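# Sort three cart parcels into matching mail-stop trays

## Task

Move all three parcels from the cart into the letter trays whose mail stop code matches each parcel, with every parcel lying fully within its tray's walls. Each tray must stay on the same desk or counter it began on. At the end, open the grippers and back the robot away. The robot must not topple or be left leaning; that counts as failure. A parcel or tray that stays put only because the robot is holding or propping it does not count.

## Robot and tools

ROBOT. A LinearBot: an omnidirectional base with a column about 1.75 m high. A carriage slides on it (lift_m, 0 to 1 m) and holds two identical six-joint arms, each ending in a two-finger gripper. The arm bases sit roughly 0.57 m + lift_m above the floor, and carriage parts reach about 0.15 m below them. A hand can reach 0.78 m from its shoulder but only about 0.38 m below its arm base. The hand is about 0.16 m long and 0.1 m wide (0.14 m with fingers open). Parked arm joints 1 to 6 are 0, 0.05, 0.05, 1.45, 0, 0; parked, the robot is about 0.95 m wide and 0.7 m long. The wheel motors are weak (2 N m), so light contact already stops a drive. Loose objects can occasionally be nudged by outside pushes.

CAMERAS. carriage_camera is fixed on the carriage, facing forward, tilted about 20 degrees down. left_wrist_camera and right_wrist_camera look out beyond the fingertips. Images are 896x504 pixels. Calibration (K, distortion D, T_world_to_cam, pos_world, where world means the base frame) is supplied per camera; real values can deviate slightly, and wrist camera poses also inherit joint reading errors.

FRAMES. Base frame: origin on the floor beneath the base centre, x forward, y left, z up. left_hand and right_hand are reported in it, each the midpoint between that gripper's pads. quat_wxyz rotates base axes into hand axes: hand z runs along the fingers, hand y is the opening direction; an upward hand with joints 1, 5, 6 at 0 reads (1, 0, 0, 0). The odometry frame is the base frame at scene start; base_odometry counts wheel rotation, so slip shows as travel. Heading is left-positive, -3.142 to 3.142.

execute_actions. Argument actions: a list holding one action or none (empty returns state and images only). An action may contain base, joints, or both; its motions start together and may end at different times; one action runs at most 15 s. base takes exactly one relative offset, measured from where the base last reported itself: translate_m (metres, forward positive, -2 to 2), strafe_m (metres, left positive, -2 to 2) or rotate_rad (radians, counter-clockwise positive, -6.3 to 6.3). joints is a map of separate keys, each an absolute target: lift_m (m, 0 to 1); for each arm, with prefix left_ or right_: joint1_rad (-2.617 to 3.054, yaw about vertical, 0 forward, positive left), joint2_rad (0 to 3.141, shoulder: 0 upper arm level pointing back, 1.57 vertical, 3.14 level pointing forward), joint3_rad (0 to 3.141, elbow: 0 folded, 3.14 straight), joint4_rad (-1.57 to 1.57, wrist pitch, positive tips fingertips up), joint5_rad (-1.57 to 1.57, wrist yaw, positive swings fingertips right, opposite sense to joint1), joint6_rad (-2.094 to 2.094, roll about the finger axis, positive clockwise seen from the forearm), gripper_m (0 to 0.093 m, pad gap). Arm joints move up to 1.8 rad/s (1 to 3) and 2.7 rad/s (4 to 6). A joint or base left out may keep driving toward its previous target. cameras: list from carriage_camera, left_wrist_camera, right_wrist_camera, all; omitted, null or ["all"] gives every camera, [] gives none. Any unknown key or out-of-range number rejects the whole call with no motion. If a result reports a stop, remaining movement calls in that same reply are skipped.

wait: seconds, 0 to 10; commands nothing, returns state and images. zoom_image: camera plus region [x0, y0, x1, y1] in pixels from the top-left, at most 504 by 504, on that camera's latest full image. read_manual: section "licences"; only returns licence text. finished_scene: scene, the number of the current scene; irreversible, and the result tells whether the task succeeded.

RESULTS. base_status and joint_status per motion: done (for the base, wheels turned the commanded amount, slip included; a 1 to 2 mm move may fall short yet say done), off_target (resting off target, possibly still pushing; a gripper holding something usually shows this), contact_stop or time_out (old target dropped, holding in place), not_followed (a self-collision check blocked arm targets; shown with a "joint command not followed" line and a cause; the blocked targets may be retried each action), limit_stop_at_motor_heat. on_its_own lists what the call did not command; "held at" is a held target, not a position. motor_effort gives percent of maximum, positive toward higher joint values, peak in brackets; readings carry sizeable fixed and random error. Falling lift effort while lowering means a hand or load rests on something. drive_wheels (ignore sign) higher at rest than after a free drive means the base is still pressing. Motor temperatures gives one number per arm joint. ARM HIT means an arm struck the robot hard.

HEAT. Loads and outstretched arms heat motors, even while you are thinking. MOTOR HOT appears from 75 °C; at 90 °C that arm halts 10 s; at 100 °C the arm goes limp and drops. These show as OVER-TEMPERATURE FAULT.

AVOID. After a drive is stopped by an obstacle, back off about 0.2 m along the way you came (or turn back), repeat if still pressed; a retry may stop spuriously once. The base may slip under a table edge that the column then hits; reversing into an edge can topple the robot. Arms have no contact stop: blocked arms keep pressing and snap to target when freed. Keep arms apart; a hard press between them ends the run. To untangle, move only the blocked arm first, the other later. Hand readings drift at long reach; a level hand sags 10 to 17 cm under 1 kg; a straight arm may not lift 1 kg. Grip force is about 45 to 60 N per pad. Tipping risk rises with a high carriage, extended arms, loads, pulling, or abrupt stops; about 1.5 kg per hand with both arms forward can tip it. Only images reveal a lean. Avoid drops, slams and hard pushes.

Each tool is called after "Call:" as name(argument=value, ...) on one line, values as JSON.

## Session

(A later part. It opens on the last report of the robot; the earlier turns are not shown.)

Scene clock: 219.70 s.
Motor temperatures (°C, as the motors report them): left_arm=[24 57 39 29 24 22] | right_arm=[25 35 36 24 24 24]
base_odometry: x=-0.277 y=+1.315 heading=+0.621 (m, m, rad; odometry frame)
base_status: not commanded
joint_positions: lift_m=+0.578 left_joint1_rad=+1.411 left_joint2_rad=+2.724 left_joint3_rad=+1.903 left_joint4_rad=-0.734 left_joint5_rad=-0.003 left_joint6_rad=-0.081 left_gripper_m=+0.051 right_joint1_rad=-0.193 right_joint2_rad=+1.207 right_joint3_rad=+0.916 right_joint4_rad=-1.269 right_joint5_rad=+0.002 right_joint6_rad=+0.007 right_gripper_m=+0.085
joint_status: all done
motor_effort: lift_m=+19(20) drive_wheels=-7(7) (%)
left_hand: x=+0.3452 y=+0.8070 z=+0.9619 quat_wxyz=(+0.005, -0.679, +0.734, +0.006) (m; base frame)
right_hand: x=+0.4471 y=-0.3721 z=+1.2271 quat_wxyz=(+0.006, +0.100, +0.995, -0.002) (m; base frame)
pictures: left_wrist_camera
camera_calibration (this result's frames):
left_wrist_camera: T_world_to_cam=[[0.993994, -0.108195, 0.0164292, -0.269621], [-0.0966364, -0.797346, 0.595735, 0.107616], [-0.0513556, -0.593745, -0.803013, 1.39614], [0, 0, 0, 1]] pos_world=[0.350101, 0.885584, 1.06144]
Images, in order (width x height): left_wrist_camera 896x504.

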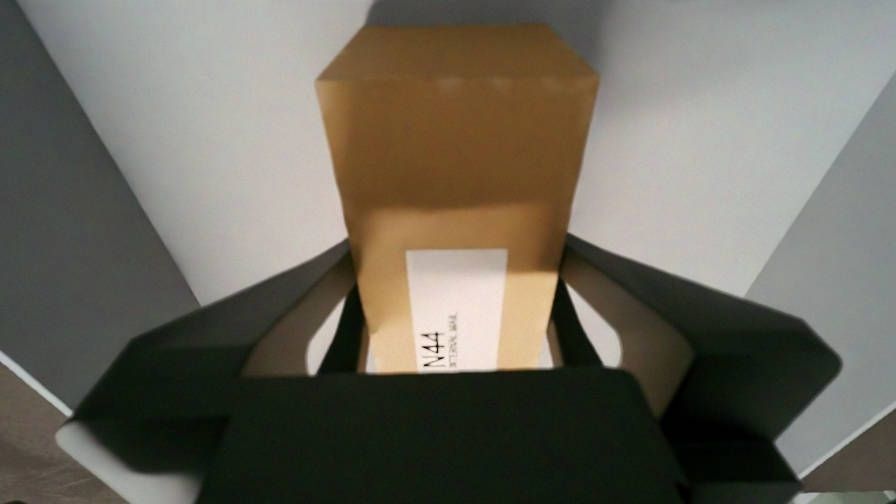

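Call:
execute_actions(actions=[{"joints": {"left_gripper_m": 0.08}}], cameras=[])

Call:
execute_actions(actions=[{"joints": {"lift_m": 0.66}}], cameras=["left_wrist_camera"])

Call:
execute_actions(actions=[{"base": {"strafe_m": -0.85}, "joints": {"left_joint2_rad": 1.2, "left_joint3_rad": 0.9, "left_joint4_rad": -1.27}}], cameras=["carriage_camera"])

Call:
execute_actions(actions=[{"base": {"translate_m": 0.85}, "joints": {"lift_m": 0.34, "left_joint1_rad": -0.767, "left_joint2_rad": 2.033, "left_joint3_rad": 1.2225, "left_joint4_rad": -0.76, "left_joint6_rad": -0.73, "right_joint1_rad": 0.739, "right_joint2_rad": 2.05, "right_joint3_rad": 1.25, "right_joint4_rad": -0.77, "right_joint6_rad": 0.77, "right_gripper_m": 0.08}}])

Scene clock: 245.40 s.
Motor temperatures (°C, as the motors report them): left_arm=[24 63 38 27 24 22] | right_arm=[25 34 36 24 24 24]
base_odometry: x=-0.277 y=+1.315 heading=+0.621 (m, m, rad; odometry frame)
base_status: not commanded
joint_positions: lift_m=+0.578 left_joint1_rad=+1.411 left_joint2_rad=+2.724 left_joint3_rad=+1.903 left_joint4_rad=-0.735 left_joint5_rad=-0.004 left_joint6_rad=-0.081 left_gripper_m=+0.080 right_joint1_rad=-0.193 right_joint2_rad=+1.207 right_joint3_rad=+0.916 right_joint4_rad=-1.269 right_joint5_rad=+0.002 right_joint6_rad=+0.007 right_gripper_m=+0.085
joint_status: all done
motor_effort: lift_m=+19(19) drive_wheels=-6(6) (%)
left_hand: x=+0.3450 y=+0.8068 z=+0.9619 quat_wxyz=(+0.005, -0.679, +0.734, +0.006) (m; base frame)
right_hand: x=+0.4471 y=-0.3721 z=+1.2271 quat_wxyz=(+0.006, +0.100, +0.995, -0.002) (m; base frame)
pictures: none
No camera images: the call's "cameras" was empty. Leave "cameras" out to get every camera's image.

Scene clock: 246.27 s.
Motor temperatures (°C, as the motors report them): left_arm=[24 63 38 27 24 22] | right_arm=[25 34 36 24 24 24]
base_odometry: x=-0.277 y=+1.315 heading=+0.621 (m, m, rad; odometry frame)
base_status: not commanded
joint_positions: lift_m=+0.660 left_joint1_rad=+1.411 left_joint2_rad=+2.724 left_joint3_rad=+1.903 left_joint4_rad=-0.733 left_joint5_rad=-0.002 left_joint6_rad=-0.081 left_gripper_m=+0.080 right_joint1_rad=-0.193 right_joint2_rad=+1.207 right_joint3_rad=+0.916 right_joint4_rad=-1.268 right_joint5_rad=+0.002 right_joint6_rad=+0.007 right_gripper_m=+0.085
joint_status: all done
motor_effort: lift_m=+19(23) drive_wheels=-6(5) (%)
left_hand: x=+0.3455 y=+0.8073 z=+1.0438 quat_wxyz=(+0.006, -0.679, +0.734, +0.006) (m; base frame)
right_hand: x=+0.4472 y=-0.3721 z=+1.3090 quat_wxyz=(+0.006, +0.100, +0.995, -0.002) (m; base frame)
pictures: left_wrist_camera
camera_calibration (this result's frames):
left_wrist_camera: T_world_to_cam=[[0.993969, -0.108236, 0.0176502, -0.272416], [-0.0974681, -0.798132, 0.594546, 0.061265], [-0.0502638, -0.59268, -0.803868, 1.4618], [0, 0, 0, 1]] pos_world=[0.35022, 0.885791, 1.14348]
Images, in order (width x height): left_wrist_camera 896x504.

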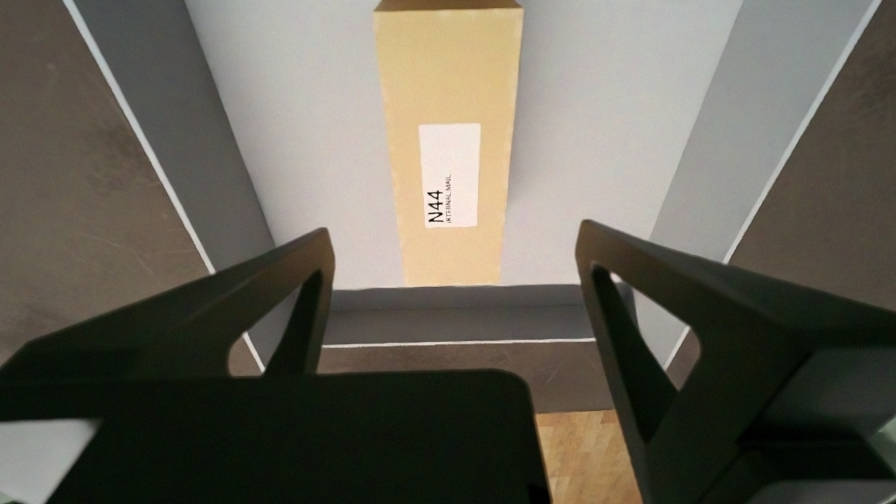

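Scene clock: 250.23 s.
Motor temperatures (°C, as the motors report them): left_arm=[24 61 38 27 24 22] | right_arm=[25 34 36 24 24 24]
base_odometry: x=+0.218 y=+0.623 heading=+0.621 (m, m, rad; odometry frame)
base_status: done
joint_positions: lift_m=+0.660 left_joint1_rad=+1.412 left_joint2_rad=+1.212 left_joint3_rad=+0.928 left_joint4_rad=-1.271 left_joint5_rad=-0.002 left_joint6_rad=-0.081 left_gripper_m=+0.080 right_joint1_rad=-0.193 right_joint2_rad=+1.207 right_joint3_rad=+0.916 right_joint4_rad=-1.269 right_joint5_rad=+0.002 right_joint6_rad=+0.007 right_gripper_m=+0.085
joint_status: all done
motor_effort: lift_m=+19(19) drive_wheels=-6(43) (%)
left_hand: x=+0.2985 y=+0.5178 z=+1.3111 quat_wxyz=(+0.006, -0.679, +0.734, +0.005) (m; base frame)
right_hand: x=+0.4471 y=-0.3720 z=+1.3090 quat_wxyz=(+0.006, +0.100, +0.995, -0.002) (m; base frame)
pictures: carriage_camera
camera_calibration (this result's frames):
carriage_camera: T_world_to_cam=[[0.0469037, -0.998752, 0.0171844, -0.0347836], [-0.347921, -0.0324605, -0.936962, 1.57996], [0.93635, 0.0379681, -0.349009, 0.386804], [0, 0, 0, 1]] pos_world=[0.189148, 0.00185981, 1.61596]
Images, in order (width x height): carriage_camera 896x504.

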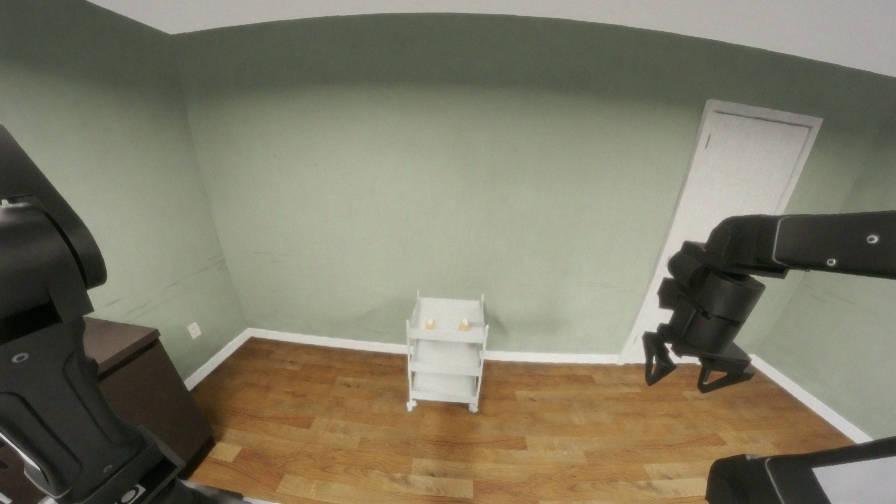

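Scene clock: 254.30 s.
Motor temperatures (°C, as the motors report them): left_arm=[24 59 38 27 24 22] | right_arm=[25 35 36 24 24 24]
base_odometry: x=+0.910 y=+1.117 heading=+0.620 (m, m, rad; odometry frame)
base_status: done
joint_positions: lift_m=+0.340 left_joint1_rad=-0.772 left_joint2_rad=+2.018 left_joint3_rad=+1.223 left_joint4_rad=-0.752 left_joint5_rad=-0.001 left_joint6_rad=-0.723 left_gripper_m=+0.080 right_joint1_rad=+0.742 right_joint2_rad=+2.045 right_joint3_rad=+1.251 right_joint4_rad=-0.767 right_joint5_rad=-0.001 right_joint6_rad=+0.762 right_gripper_m=+0.080
joint_status: all done
motor_effort: lift_m=+20(21) drive_wheels=-10(44) (%)
left_hand: x=+0.5238 y=+0.0899 z=+0.8600 quat_wxyz=(+0.009, +0.024, +1.000, -0.008) (m; base frame)
right_hand: x=+0.5332 y=-0.0950 z=+0.8574 quat_wxyz=(+0.003, +0.010, +1.000, +0.004) (m; base frame)
pictures: carriage_camera, left_wrist_camera, right_wrist_camera
camera_calibration (this result's frames):
carriage_camera: T_world_to_cam=[[0.0469037, -0.998752, 0.0171844, -0.0292836], [-0.347921, -0.0324605, -0.936962, 1.28008], [0.93635, 0.0379681, -0.349009, 0.275101], [0, 0, 0, 1]] pos_world=[0.189148, 0.00185981, 1.2959]
left_wrist_camera: T_world_to_cam=[[-0.0781098, -0.996404, 0.032836, 0.104295], [-0.800627, 0.0823204, 0.593481, -0.0945925], [-0.59405, 0.0200673, -0.804178, 1.12782], [0, 0, 0, 1]] pos_world=[0.602393, 0.0890743, 0.95968]
right_wrist_camera: T_world_to_cam=[[-0.0871365, -0.996052, -0.0169536, -0.0309606], [-0.813113, 0.0612798, 0.578871, -0.0531776], [-0.575547, 0.0642259, -0.815243, 1.1351], [0, 0, 0, 1]] pos_world=[0.607368, -0.100483, 0.955643]
Images, in order (width x height): carriage_camera 896x504, left_wrist_camera 896x504, right_wrist_camera 896x504.

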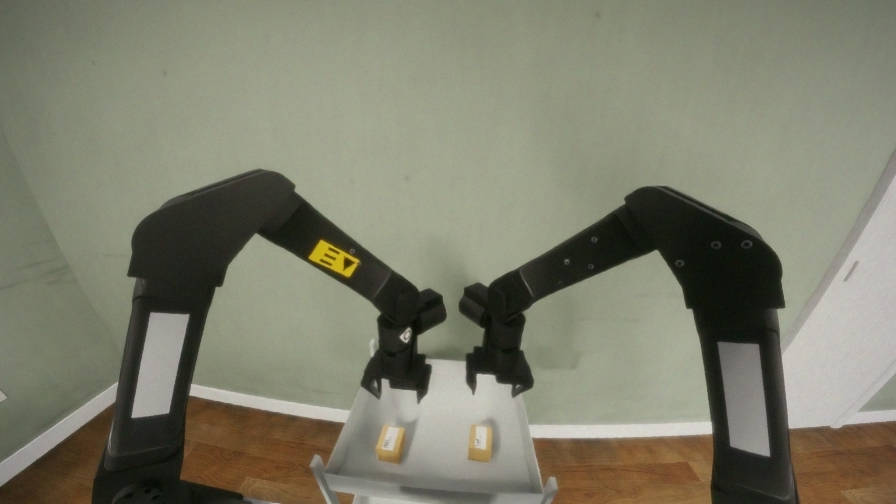

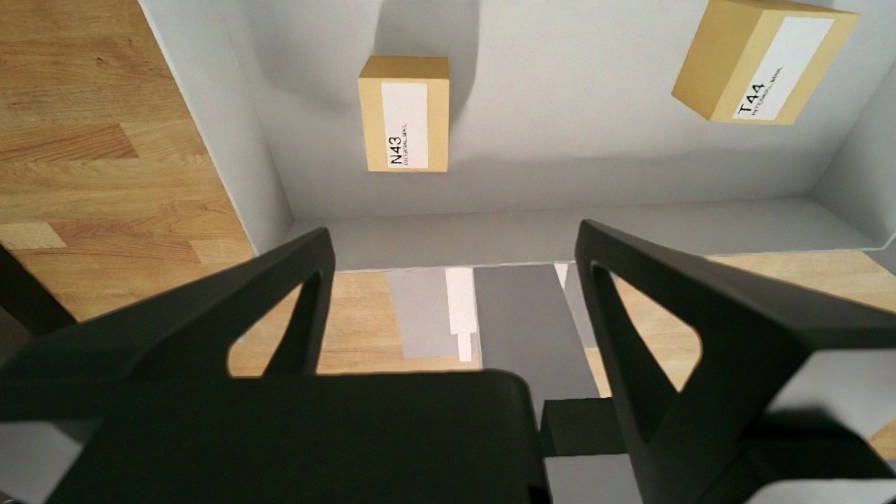

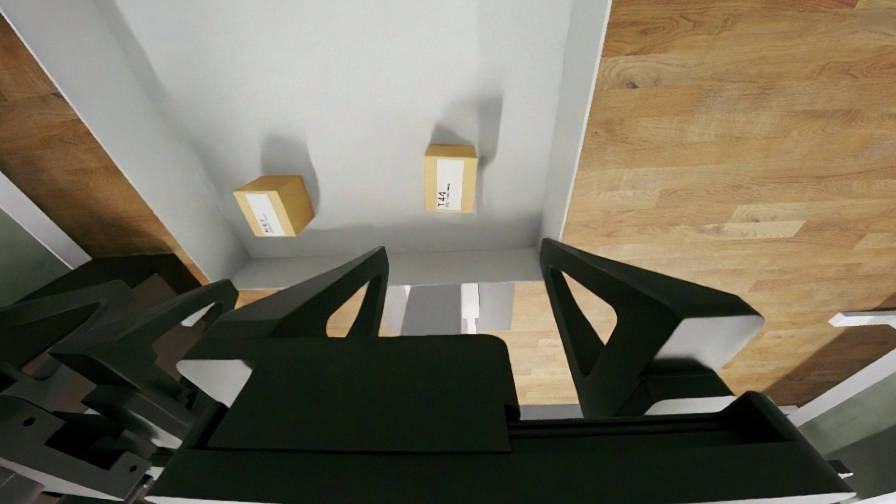

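Call:
execute_actions(actions=[])

Scene clock: 275.67 s.
Motor temperatures (°C, as the motors report them): left_arm=[24 54 38 26 24 22] | right_arm=[25 39 36 24 24 24]
base_odometry: x=+0.910 y=+1.117 heading=+0.620 (m, m, rad; odometry frame)
base_status: done
joint_positions: lift_m=+0.340 left_joint1_rad=-0.772 left_joint2_rad=+2.018 left_joint3_rad=+1.223 left_joint4_rad=-0.752 left_joint5_rad=-0.001 left_joint6_rad=-0.723 left_gripper_m=+0.080 right_joint1_rad=+0.742 right_joint2_rad=+2.045 right_joint3_rad=+1.251 right_joint4_rad=-0.767 right_joint5_rad=-0.001 right_joint6_rad=+0.762 right_gripper_m=+0.080
joint_status: all done
motor_effort: lift_m=+20(21) drive_wheels=-12(44) (%)
left_hand: x=+0.5238 y=+0.0899 z=+0.8600 quat_wxyz=(+0.009, +0.024, +1.000, -0.008) (m; base frame)
right_hand: x=+0.5332 y=-0.0950 z=+0.8574 quat_wxyz=(+0.003, +0.010, +1.000, +0.004) (m; base frame)
pictures: carriage_camera, left_wrist_camera, right_wrist_camera
camera_calibration (this result's frames):
carriage_camera: T_world_to_cam=[[0.0469037, -0.998752, 0.0171844, -0.0292836], [-0.347921, -0.0324605, -0.936962, 1.28008], [0.93635, 0.0379681, -0.349009, 0.275101], [0, 0, 0, 1]] pos_world=[0.189148, 0.00185981, 1.2959]
left_wrist_camera: T_world_to_cam=[[-0.0781098, -0.996404, 0.032836, 0.104295], [-0.800627, 0.0823204, 0.593481, -0.0945925], [-0.59405, 0.0200673, -0.804178, 1.12782], [0, 0, 0, 1]] pos_world=[0.602393, 0.0890743, 0.95968]
right_wrist_camera: T_world_to_cam=[[-0.0871365, -0.996052, -0.0169536, -0.0309606], [-0.813113, 0.0612798, 0.578871, -0.0531776], [-0.575547, 0.0642259, -0.815243, 1.1351], [0, 0, 0, 1]] pos_world=[0.607368, -0.100483, 0.955643]
Images, in order (width x height): carriage_camera 896x504, left_wrist_camera 896x504, right_wrist_camera 896x504.

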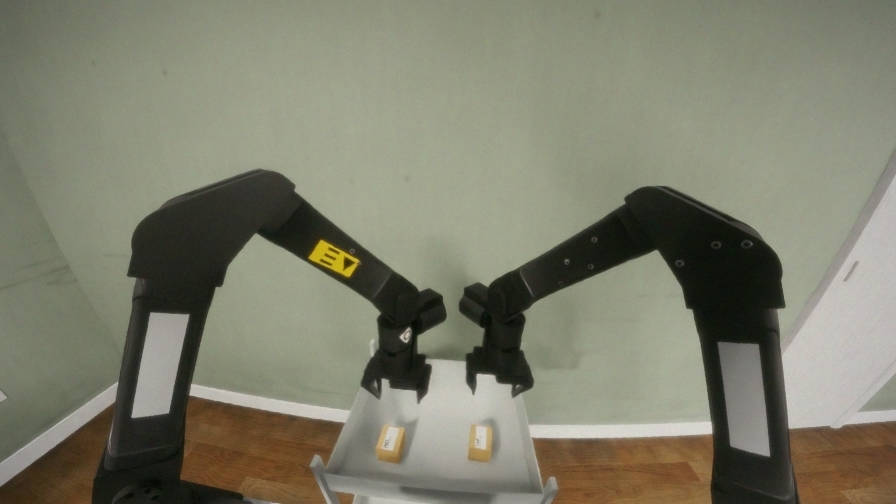

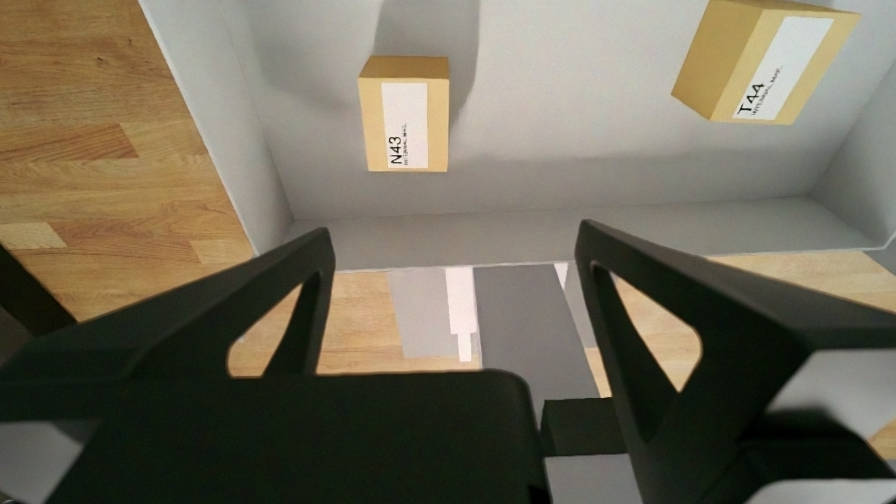

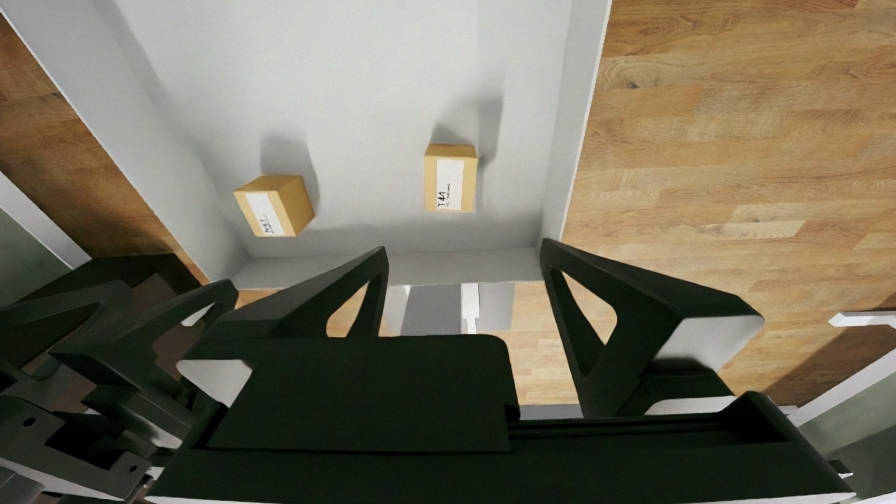

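Call:
execute_actions(actions=[{"joints":{"lift_m":0.25,"left_joint1_rad":-0.724,"left_joint2_rad":1.9725,"left_joint3_rad":1.13,"left_joint4_rad":-0.729,"left_joint6_rad":-0.69,"right_joint1_rad":0.77,"right_joint6_rad":0.80}}])

Scene clock: 303.53 s.
Motor temperatures (°C, as the motors report them): left_arm=[24 51 38 26 24 22] | right_arm=[25 42 36 24 24 24]
base_odometry: x=+0.910 y=+1.117 heading=+0.620 (m, m, rad; odometry frame)
base_status: not commanded
joint_positions: lift_m=+0.250 left_joint1_rad=-0.723 left_joint2_rad=+1.967 left_joint3_rad=+1.151 left_joint4_rad=-0.726 left_joint5_rad=-0.001 left_joint6_rad=-0.693 left_gripper_m=+0.080 right_joint1_rad=+0.763 right_joint2_rad=+2.046 right_joint3_rad=+1.251 right_joint4_rad=-0.767 right_joint5_rad=+0.000 right_joint6_rad=+0.793 right_gripper_m=+0.080
joint_status: all done
motor_effort: lift_m=+19(20) drive_wheels=-7(12) (%)
left_hand: x=+0.5252 y=+0.1118 z=+0.7713 quat_wxyz=(+0.011, +0.015, +1.000, -0.009) (m; base frame)
right_hand: x=+0.5282 y=-0.0899 z=+0.7671 quat_wxyz=(+0.003, +0.015, +1.000, +0.003) (m; base frame)
pictures: carriage_camera, left_wrist_camera, right_wrist_camera
camera_calibration (this result's frames):
carriage_camera: T_world_to_cam=[[0.0469037, -0.998752, 0.0171844, -0.0277379], [-0.347921, -0.0324605, -0.936962, 1.1958], [0.93635, 0.0379681, -0.349009, 0.243708], [0, 0, 0, 1]] pos_world=[0.189148, 0.00185981, 1.20595]
left_wrist_camera: T_world_to_cam=[[-0.0599954, -0.997565, 0.0355616, 0.117619], [-0.804644, 0.0694142, 0.589687, -0.0361696], [-0.590719, 0.00676408, -0.806849, 1.05862], [0, 0, 0, 1]] pos_world=[0.603302, 0.112683, 0.871295]
right_wrist_camera: T_world_to_cam=[[-0.0970254, -0.995161, -0.015514, -0.0236338], [-0.812301, 0.0701708, 0.579001, -0.00501274], [-0.575111, 0.0687799, -0.815179, 1.05837], [0, 0, 0, 1]] pos_world=[0.602315, -0.0959623, 0.865297]
Images, in order (width x height): carriage_camera 896x504, left_wrist_camera 896x504, right_wrist_camera 896x504.

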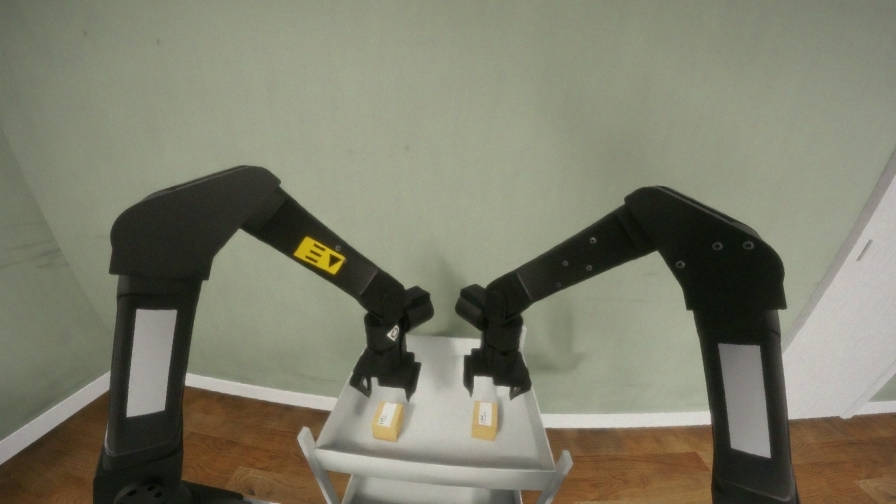

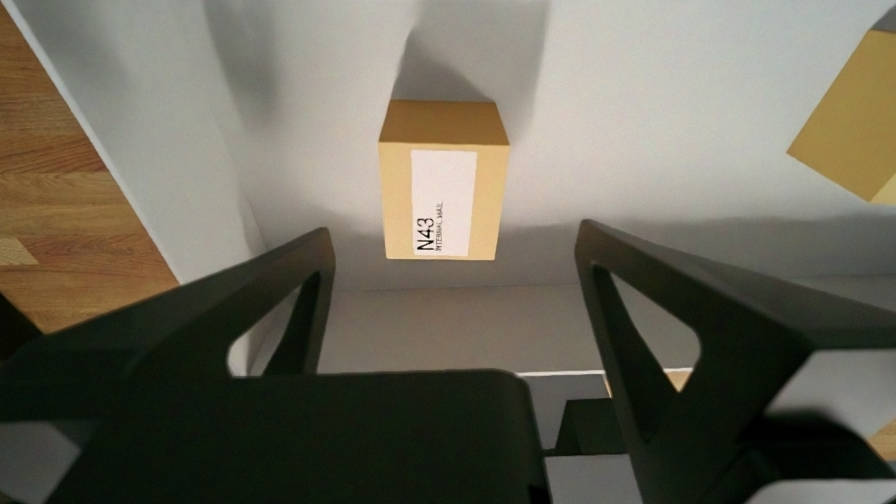

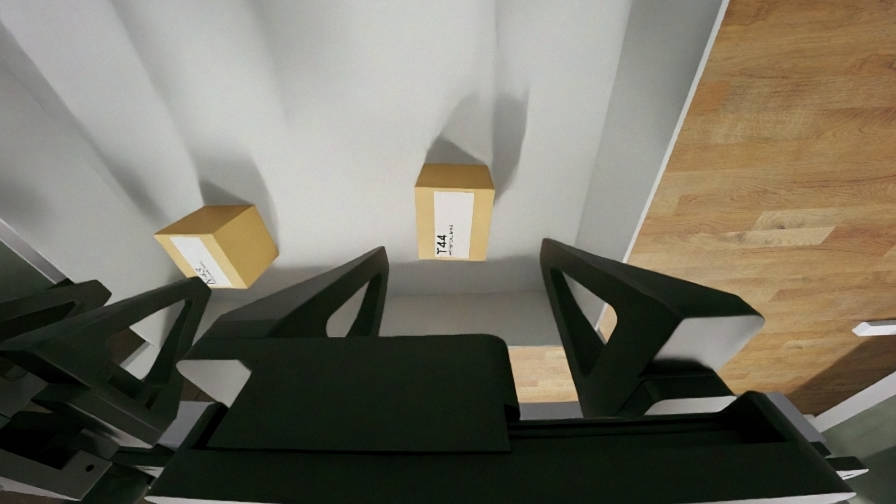

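Call:
execute_actions(actions=[{"joints":{"lift_m":0.185,"left_joint1_rad":-0.705,"left_joint3_rad":1.11,"left_joint6_rad":-0.68,"right_joint1_rad":0.79,"right_joint6_rad":0.81}}])

Scene clock: 312.90 s.
Motor temperatures (°C, as the motors report them): left_arm=[24 50 37 25 24 22] | right_arm=[25 43 36 24 24 24]
base_odometry: x=+0.910 y=+1.117 heading=+0.620 (m, m, rad; odometry frame)
base_status: not commanded
joint_positions: lift_m=+0.185 left_joint1_rad=-0.711 left_joint2_rad=+1.967 left_joint3_rad=+1.132 left_joint4_rad=-0.727 left_joint5_rad=-0.001 left_joint6_rad=-0.685 left_gripper_m=+0.080 right_joint1_rad=+0.782 right_joint2_rad=+2.048 right_joint3_rad=+1.251 right_joint4_rad=-0.768 right_joint5_rad=+0.000 right_joint6_rad=+0.803 right_gripper_m=+0.080
joint_status: all done
motor_effort: lift_m=+19(20) drive_wheels=-6(7) (%)
left_hand: x=+0.5221 y=+0.1198 z=+0.7022 quat_wxyz=(+0.003, +0.013, +1.000, -0.003) (m; base frame)
right_hand: x=+0.5230 y=-0.0854 z=+0.7013 quat_wxyz=(+0.002, +0.010, +1.000, +0.002) (m; base frame)
pictures: carriage_camera, left_wrist_camera, right_wrist_camera
camera_calibration (this result's frames):
carriage_camera: T_world_to_cam=[[0.0469037, -0.998752, 0.0171844, -0.026621], [-0.347921, -0.0324605, -0.936962, 1.1349], [0.93635, 0.0379681, -0.349009, 0.221025], [0, 0, 0, 1]] pos_world=[0.189148, 0.00185981, 1.14096]
left_wrist_camera: T_world_to_cam=[[-0.0553698, -0.998194, 0.0232989, 0.134098], [-0.796054, 0.0582182, 0.602419, -0.0105276], [-0.602688, 0.0148086, -0.79784, 0.99997], [0, 0, 0, 1]] pos_world=[0.601714, 0.119661, 0.801033]
right_wrist_camera: T_world_to_cam=[[-0.087561, -0.996074, -0.0129916, -0.0274087], [-0.811797, 0.0637912, 0.580445, 0.0267203], [-0.577338, 0.0613709, -0.814196, 1.00131], [0, 0, 0, 1]] pos_world=[0.597386, -0.0904569, 0.799396]
Images, in order (width x height): carriage_camera 896x504, left_wrist_camera 896x504, right_wrist_camera 896x504.

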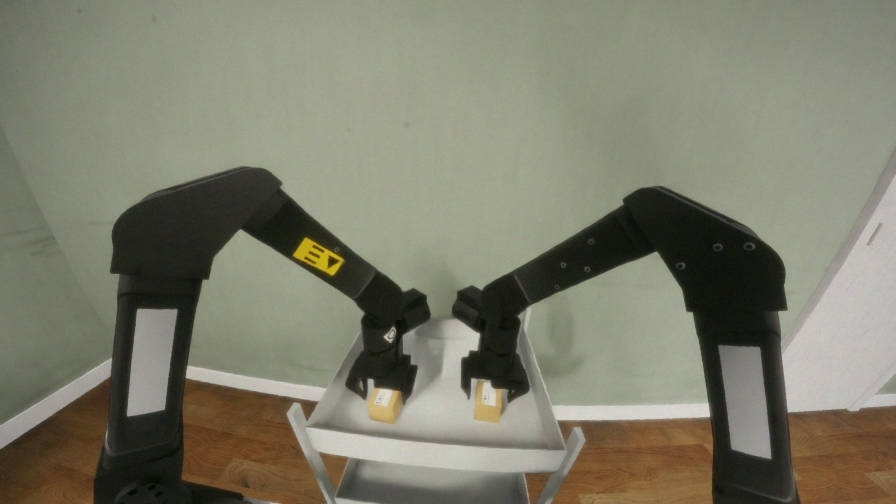

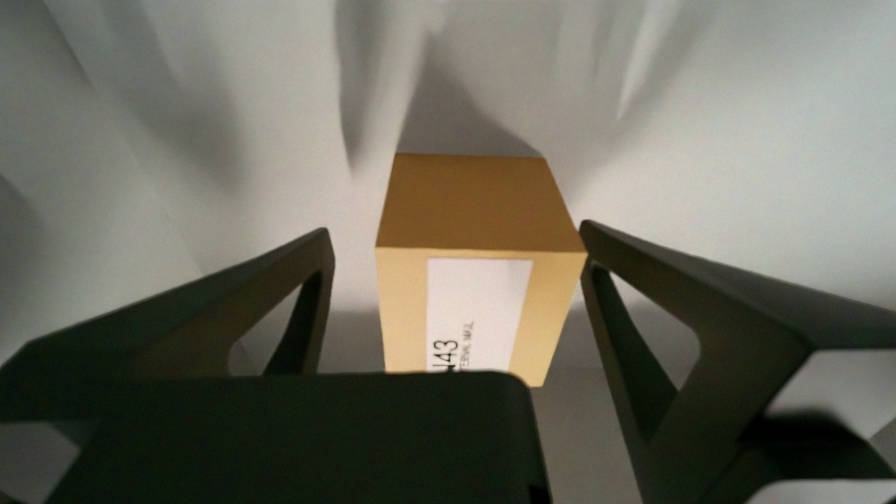

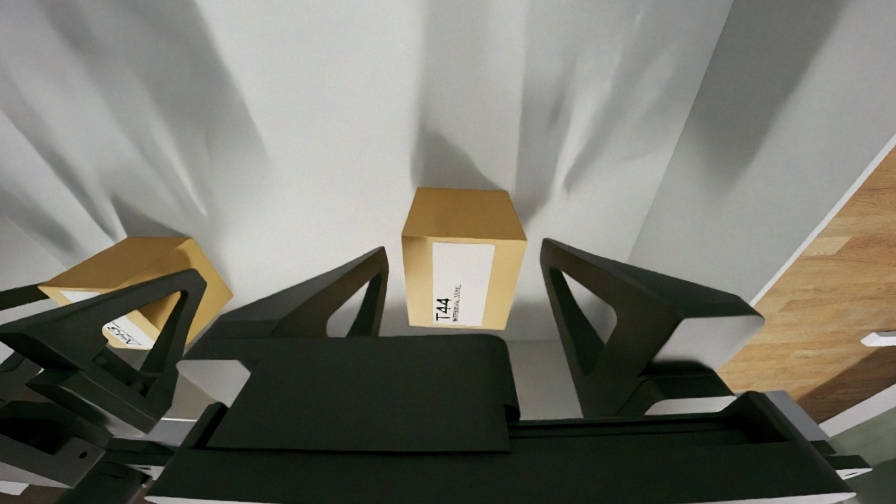

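Call:
execute_actions(actions=[{"joints":{"left_gripper_m":0.03,"right_gripper_m":0.03}}], cameras=[])

Call:
execute_actions(actions=[{"joints":{"lift_m":0.36}}])

Scene clock: 321.33 s.
Motor temperatures (°C, as the motors report them): left_arm=[24 50 37 25 24 22] | right_arm=[25 44 36 24 24 24]
base_odometry: x=+0.910 y=+1.117 heading=+0.620 (m, m, rad; odometry frame)
base_status: not commanded
joint_positions: lift_m=+0.185 left_joint1_rad=-0.711 left_joint2_rad=+1.967 left_joint3_rad=+1.132 left_joint4_rad=-0.726 left_joint5_rad=-0.001 left_joint6_rad=-0.685 left_gripper_m=+0.049 right_joint1_rad=+0.782 right_joint2_rad=+2.048 right_joint3_rad=+1.251 right_joint4_rad=-0.768 right_joint5_rad=+0.000 right_joint6_rad=+0.803 right_gripper_m=+0.050
joint_status: left_gripper_m off_target (ended at +0.049, target +0.030); right_gripper_m off_target (ended at +0.049, target +0.030)
motor_effort: lift_m=+19(19) drive_wheels=+2(4) (%)
left_hand: x=+0.5222 y=+0.1197 z=+0.7022 quat_wxyz=(+0.004, +0.013, +1.000, -0.003) (m; base frame)
right_hand: x=+0.5231 y=-0.0853 z=+0.7013 quat_wxyz=(+0.002, +0.010, +1.000, +0.002) (m; base frame)
pictures: none
No camera images: the call's "cameras" was empty. Leave "cameras" out to get every camera's image.

Scene clock: 322.57 s.
Motor temperatures (°C, as the motors report them): left_arm=[24 50 37 25 24 22] | right_arm=[25 44 36 24 24 24]
base_odometry: x=+0.910 y=+1.117 heading=+0.620 (m, m, rad; odometry frame)
base_status: not commanded
joint_positions: lift_m=+0.360 left_joint1_rad=-0.711 left_joint2_rad=+1.967 left_joint3_rad=+1.132 left_joint4_rad=-0.726 left_joint5_rad=-0.001 left_joint6_rad=-0.685 left_gripper_m=+0.049 right_joint1_rad=+0.782 right_joint2_rad=+2.049 right_joint3_rad=+1.251 right_joint4_rad=-0.768 right_joint5_rad=+0.000 right_joint6_rad=+0.803 right_gripper_m=+0.050
joint_status: all done
motor_effort: lift_m=+19(23) drive_wheels=+6(5) (%)
left_hand: x=+0.5222 y=+0.1196 z=+0.8772 quat_wxyz=(+0.004, +0.013, +1.000, -0.003) (m; base frame)
right_hand: x=+0.5231 y=-0.0854 z=+0.8760 quat_wxyz=(+0.002, +0.010, +1.000, +0.002) (m; base frame)
pictures: carriage_camera, left_wrist_camera, right_wrist_camera
camera_calibration (this result's frames):
carriage_camera: T_world_to_cam=[[0.0469037, -0.998752, 0.0171844, -0.0296283], [-0.347921, -0.0324605, -0.936962, 1.29887], [0.93635, 0.0379681, -0.349009, 0.282102], [0, 0, 0, 1]] pos_world=[0.189148, 0.00185981, 1.31596]
left_wrist_camera: T_world_to_cam=[[-0.0553834, -0.998182, 0.0237641, 0.129504], [-0.796402, 0.0585181, 0.60193, -0.115259], [-0.602227, 0.0144112, -0.798195, 1.1398], [0, 0, 0, 1]] pos_world=[0.601799, 0.119588, 0.976085]
right_wrist_camera: T_world_to_cam=[[-0.0879432, -0.996048, -0.0124556, -0.0254607], [-0.81177, 0.0644149, 0.580413, -0.0746117], [-0.577317, 0.0611545, -0.814227, 1.14361], [0, 0, 0, 1]] pos_world=[0.597418, -0.0904909, 0.974146]
Images, in order (width x height): carriage_camera 896x504, left_wrist_camera 896x504, right_wrist_camera 896x504.

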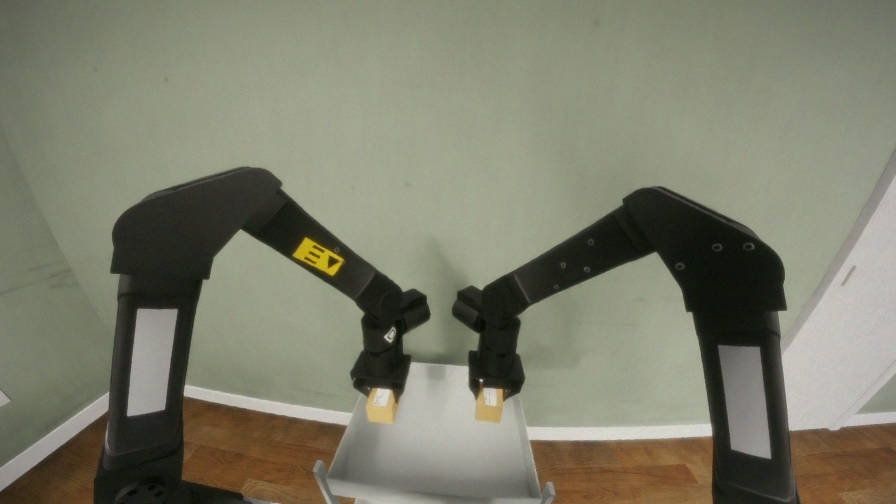

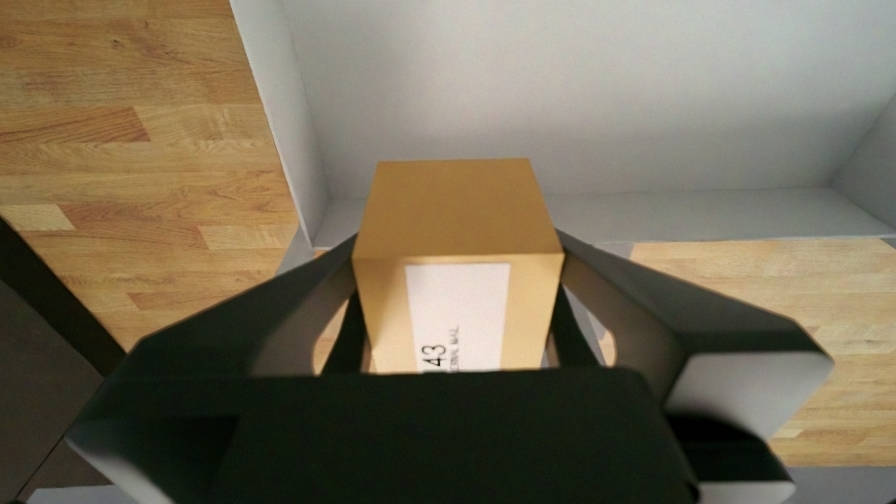

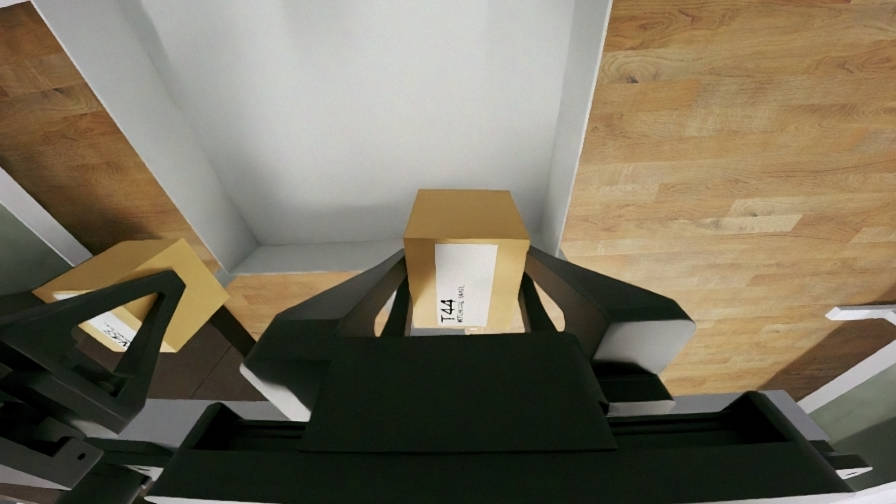

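Call:
execute_actions(actions=[{"base":{"strafe_m":-0.9},"joints":{"left_joint1_rad":0,"left_joint2_rad":1.2,"left_joint3_rad":0.9,"left_joint4_rad":-1.27,"left_joint6_rad":0,"right_joint1_rad":0,"right_joint2_rad":1.2,"right_joint3_rad":0.9,"right_joint4_rad":-1.27,"right_joint6_rad":0}}], cameras=["carriage_camera"])

Call:
execute_actions(actions=[{"base":{"rotate_rad":-1.62}}], cameras=["carriage_camera"])

Scene clock: 341.27 s.
Motor temperatures (°C, as the motors report them): left_arm=[24 48 36 25 24 22] | right_arm=[25 44 36 24 24 24]
base_odometry: x=+1.433 y=+0.385 heading=+0.621 (m, m, rad; odometry frame)
base_status: done
joint_positions: lift_m=+0.360 left_joint1_rad=-0.004 left_joint2_rad=+1.213 left_joint3_rad=+0.918 left_joint4_rad=-1.265 left_joint5_rad=-0.001 left_joint6_rad=-0.007 left_gripper_m=+0.049 right_joint1_rad=+0.009 right_joint2_rad=+1.208 right_joint3_rad=+0.921 right_joint4_rad=-1.263 right_joint5_rad=-0.001 right_joint6_rad=+0.007 right_gripper_m=+0.050
joint_status: all done
motor_effort: lift_m=+19(19) drive_wheels=-6(36) (%)
left_hand: x=+0.4518 y=+0.3366 z=+1.0085 quat_wxyz=(+0.005, -0.002, +1.000, +0.001) (m; base frame)
right_hand: x=+0.4533 y=-0.3352 z=+1.0101 quat_wxyz=(+0.011, -0.001, +1.000, +0.000) (m; base frame)
pictures: carriage_camera
camera_calibration (this result's frames):
carriage_camera: T_world_to_cam=[[0.0469037, -0.998752, 0.0171844, -0.0296283], [-0.347921, -0.0324605, -0.936962, 1.29887], [0.93635, 0.0379681, -0.349009, 0.282102], [0, 0, 0, 1]] pos_world=[0.189148, 0.00185981, 1.31596]
Images, in order (width x height): carriage_camera 896x504.

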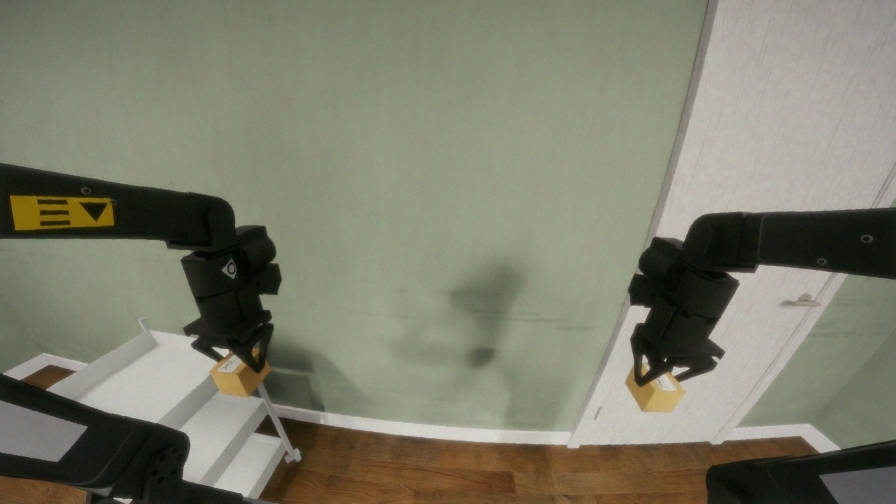

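Scene clock: 344.40 s.
Motor temperatures (°C, as the motors report them): left_arm=[24 47 36 25 24 22] | right_arm=[25 43 36 24 24 24]
base_odometry: x=+1.434 y=+0.385 heading=-0.998 (m, m, rad; odometry frame)
base_status: done
joint_positions: lift_m=+0.360 left_joint1_rad=-0.004 left_joint2_rad=+1.213 left_joint3_rad=+0.918 left_joint4_rad=-1.262 left_joint5_rad=-0.001 left_joint6_rad=-0.007 left_gripper_m=+0.049 right_joint1_rad=+0.009 right_joint2_rad=+1.208 right_joint3_rad=+0.921 right_joint4_rad=-1.264 right_joint5_rad=+0.000 right_joint6_rad=+0.007 right_gripper_m=+0.049
joint_status: not commanded
motor_effort: lift_m=+19(19) drive_wheels=+15(48) (%)
left_hand: x=+0.4527 y=+0.3366 z=+1.0085 quat_wxyz=(+0.007, -0.002, +1.000, +0.001) (m; base frame)
right_hand: x=+0.4530 y=-0.3353 z=+1.0101 quat_wxyz=(+0.010, -0.001, +1.000, +0.000) (m; base frame)
pictures: carriage_camera
camera_calibration (this result's frames):
carriage_camera: T_world_to_cam=[[0.0469037, -0.998752, 0.0171844, -0.0296283], [-0.347921, -0.0324605, -0.936962, 1.29887], [0.93635, 0.0379681, -0.349009, 0.282102], [0, 0, 0, 1]] pos_world=[0.189148, 0.00185981, 1.31596]
Images, in order (width x height): carriage_camera 896x504.

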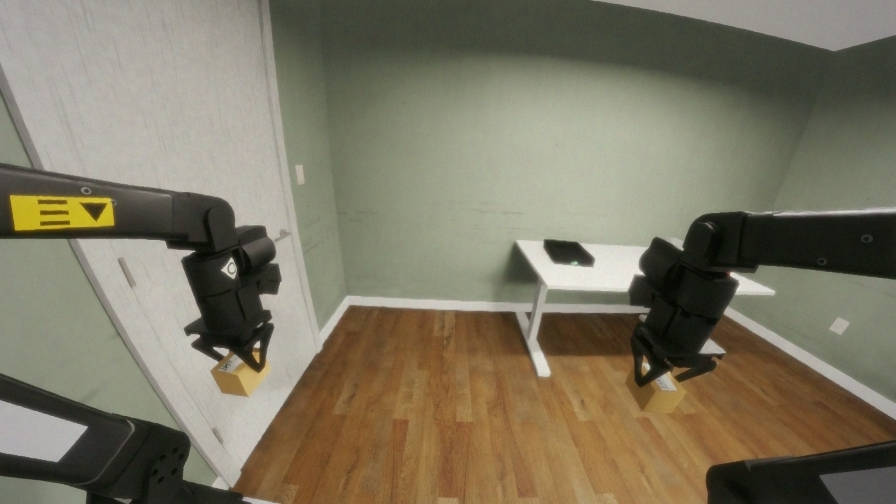

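Call:
execute_actions(actions=[{"base":{"strafe_m":-1.2}}], cameras=["carriage_camera"])

Scene clock: 352.87 s.
Motor temperatures (°C, as the motors report them): left_arm=[24 45 36 25 24 22] | right_arm=[25 41 35 24 24 24]
base_odometry: x=+0.424 y=-0.264 heading=-0.999 (m, m, rad; odometry frame)
base_status: done
joint_positions: lift_m=+0.360 left_joint1_rad=-0.004 left_joint2_rad=+1.213 left_joint3_rad=+0.918 left_joint4_rad=-1.263 left_joint5_rad=-0.001 left_joint6_rad=-0.007 left_gripper_m=+0.049 right_joint1_rad=+0.009 right_joint2_rad=+1.208 right_joint3_rad=+0.921 right_joint4_rad=-1.265 right_joint5_rad=+0.000 right_joint6_rad=+0.007 right_gripper_m=+0.049
joint_status: not commanded
motor_effort: lift_m=+19(19) drive_wheels=-14(45) (%)
left_hand: x=+0.4525 y=+0.3366 z=+1.0085 quat_wxyz=(+0.006, -0.002, +1.000, +0.001) (m; base frame)
right_hand: x=+0.4528 y=-0.3353 z=+1.0101 quat_wxyz=(+0.010, -0.001, +1.000, +0.000) (m; base frame)
pictures: carriage_camera
camera_calibration (this result's frames):
carriage_camera: T_world_to_cam=[[0.0469037, -0.998752, 0.0171844, -0.0296283], [-0.347921, -0.0324605, -0.936962, 1.29887], [0.93635, 0.0379681, -0.349009, 0.282102], [0, 0, 0, 1]] pos_world=[0.189148, 0.00185981, 1.31596]
Images, in order (width x height): carriage_camera 896x504.

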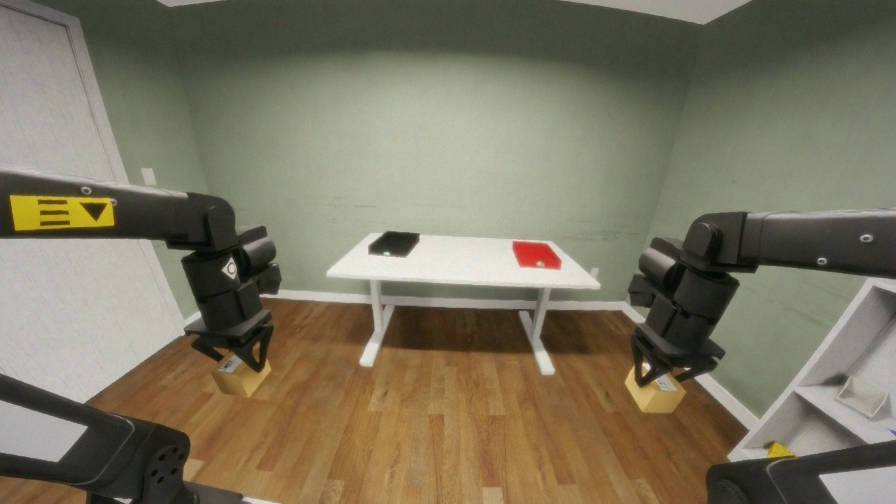

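Call:
execute_actions(actions=[{"base":{"translate_m":0.7},"joints":{"lift_m":0.2,"left_joint1_rad":0.35,"left_joint4_rad":-0.35,"right_joint1_rad":-0.35,"right_joint4_rad":-0.35}}])

Scene clock: 383.60 s.
Motor temperatures (°C, as the motors report them): left_arm=[24 40 37 26 24 22] | right_arm=[25 38 35 25 24 24]
base_odometry: x=+0.802 y=-0.853 heading=-1.000 (m, m, rad; odometry frame)
base_status: done
joint_positions: lift_m=+0.200 left_joint1_rad=+0.347 left_joint2_rad=+1.213 left_joint3_rad=+0.918 left_joint4_rad=-0.353 left_joint5_rad=-0.001 left_joint6_rad=-0.006 left_gripper_m=+0.049 right_joint1_rad=-0.344 right_joint2_rad=+1.206 right_joint3_rad=+0.914 right_joint4_rad=-0.362 right_joint5_rad=+0.000 right_joint6_rad=+0.006 right_gripper_m=+0.049
joint_status: all done
motor_effort: lift_m=+20(20) drive_wheels=-12(41) (%)
left_hand: x=+0.6228 y=+0.4648 z=+0.9458 quat_wxyz=(+0.438, -0.158, +0.882, +0.076) (m; base frame)
right_hand: x=+0.6209 y=-0.4630 z=+0.9450 quat_wxyz=(+0.436, +0.157, +0.883, -0.075) (m; base frame)
pictures: carriage_camera, left_wrist_camera, right_wrist_camera
camera_calibration (this result's frames):
carriage_camera: T_world_to_cam=[[0.0469037, -0.998752, 0.0171844, -0.026878], [-0.347921, -0.0324605, -0.936962, 1.14892], [0.93635, 0.0379681, -0.349009, 0.226246], [0, 0, 0, 1]] pos_world=[0.189148, 0.00185981, 1.15592]
left_wrist_camera: T_world_to_cam=[[0.314177, -0.949333, -0.0076827, 0.254877], [-0.916103, -0.301037, -0.264824, 0.964841], [0.249093, 0.0902398, -0.964266, 0.841753], [0, 0, 0, 1]] pos_world=[0.594142, 0.456456, 1.06915]
right_wrist_camera: T_world_to_cam=[[-0.372881, -0.925719, -0.0632768, -0.134568], [-0.881151, 0.374647, -0.288467, 0.996892], [0.290746, -0.0518075, -0.955397, 0.821512], [0, 0, 0, 1]] pos_world=[0.589383, -0.455495, 1.06393]
Images, in order (width x height): carriage_camera 896x504, left_wrist_camera 896x504, right_wrist_camera 896x504.

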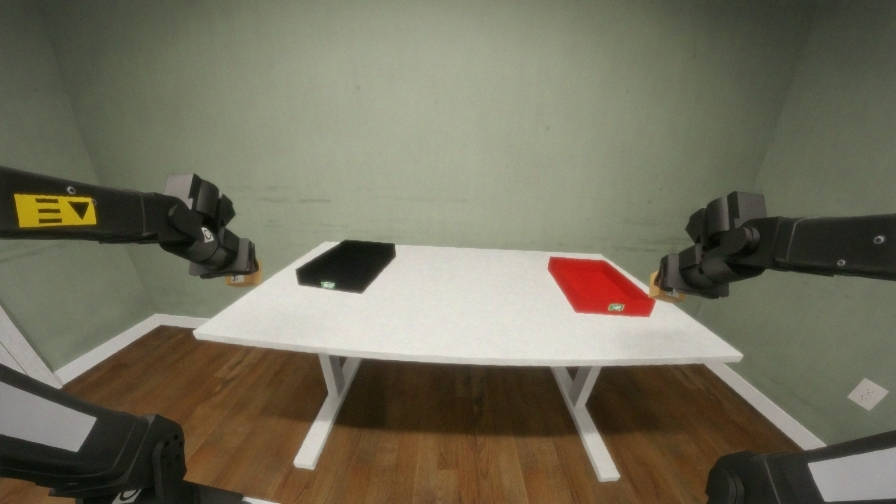

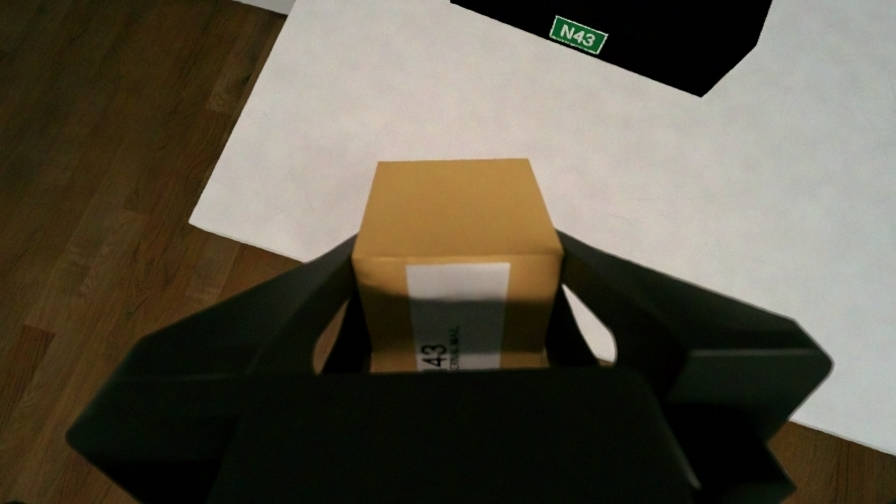

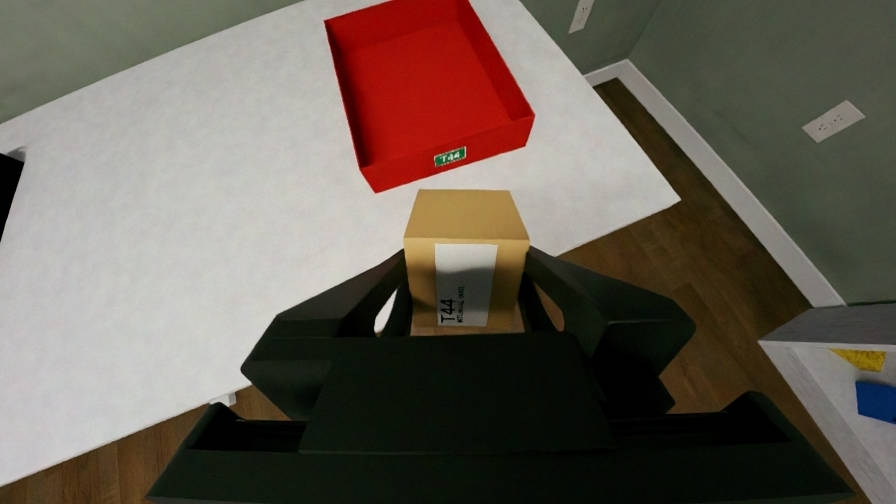

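Call:
zoom_image(camera="right_wrist_camera", region=[400, 130, 500, 186])

Region (400, 130, 500, 186) of right_wrist_camera's 896x504 image, scaled by 5.040, with more detail than that image has; it fills the top 282 rows of this view, and the rest is white.

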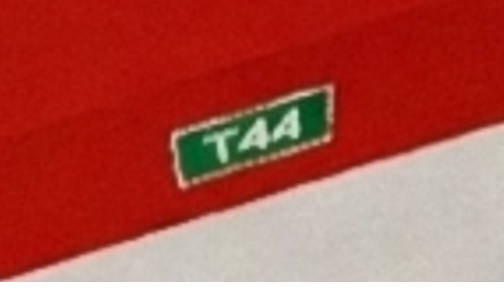

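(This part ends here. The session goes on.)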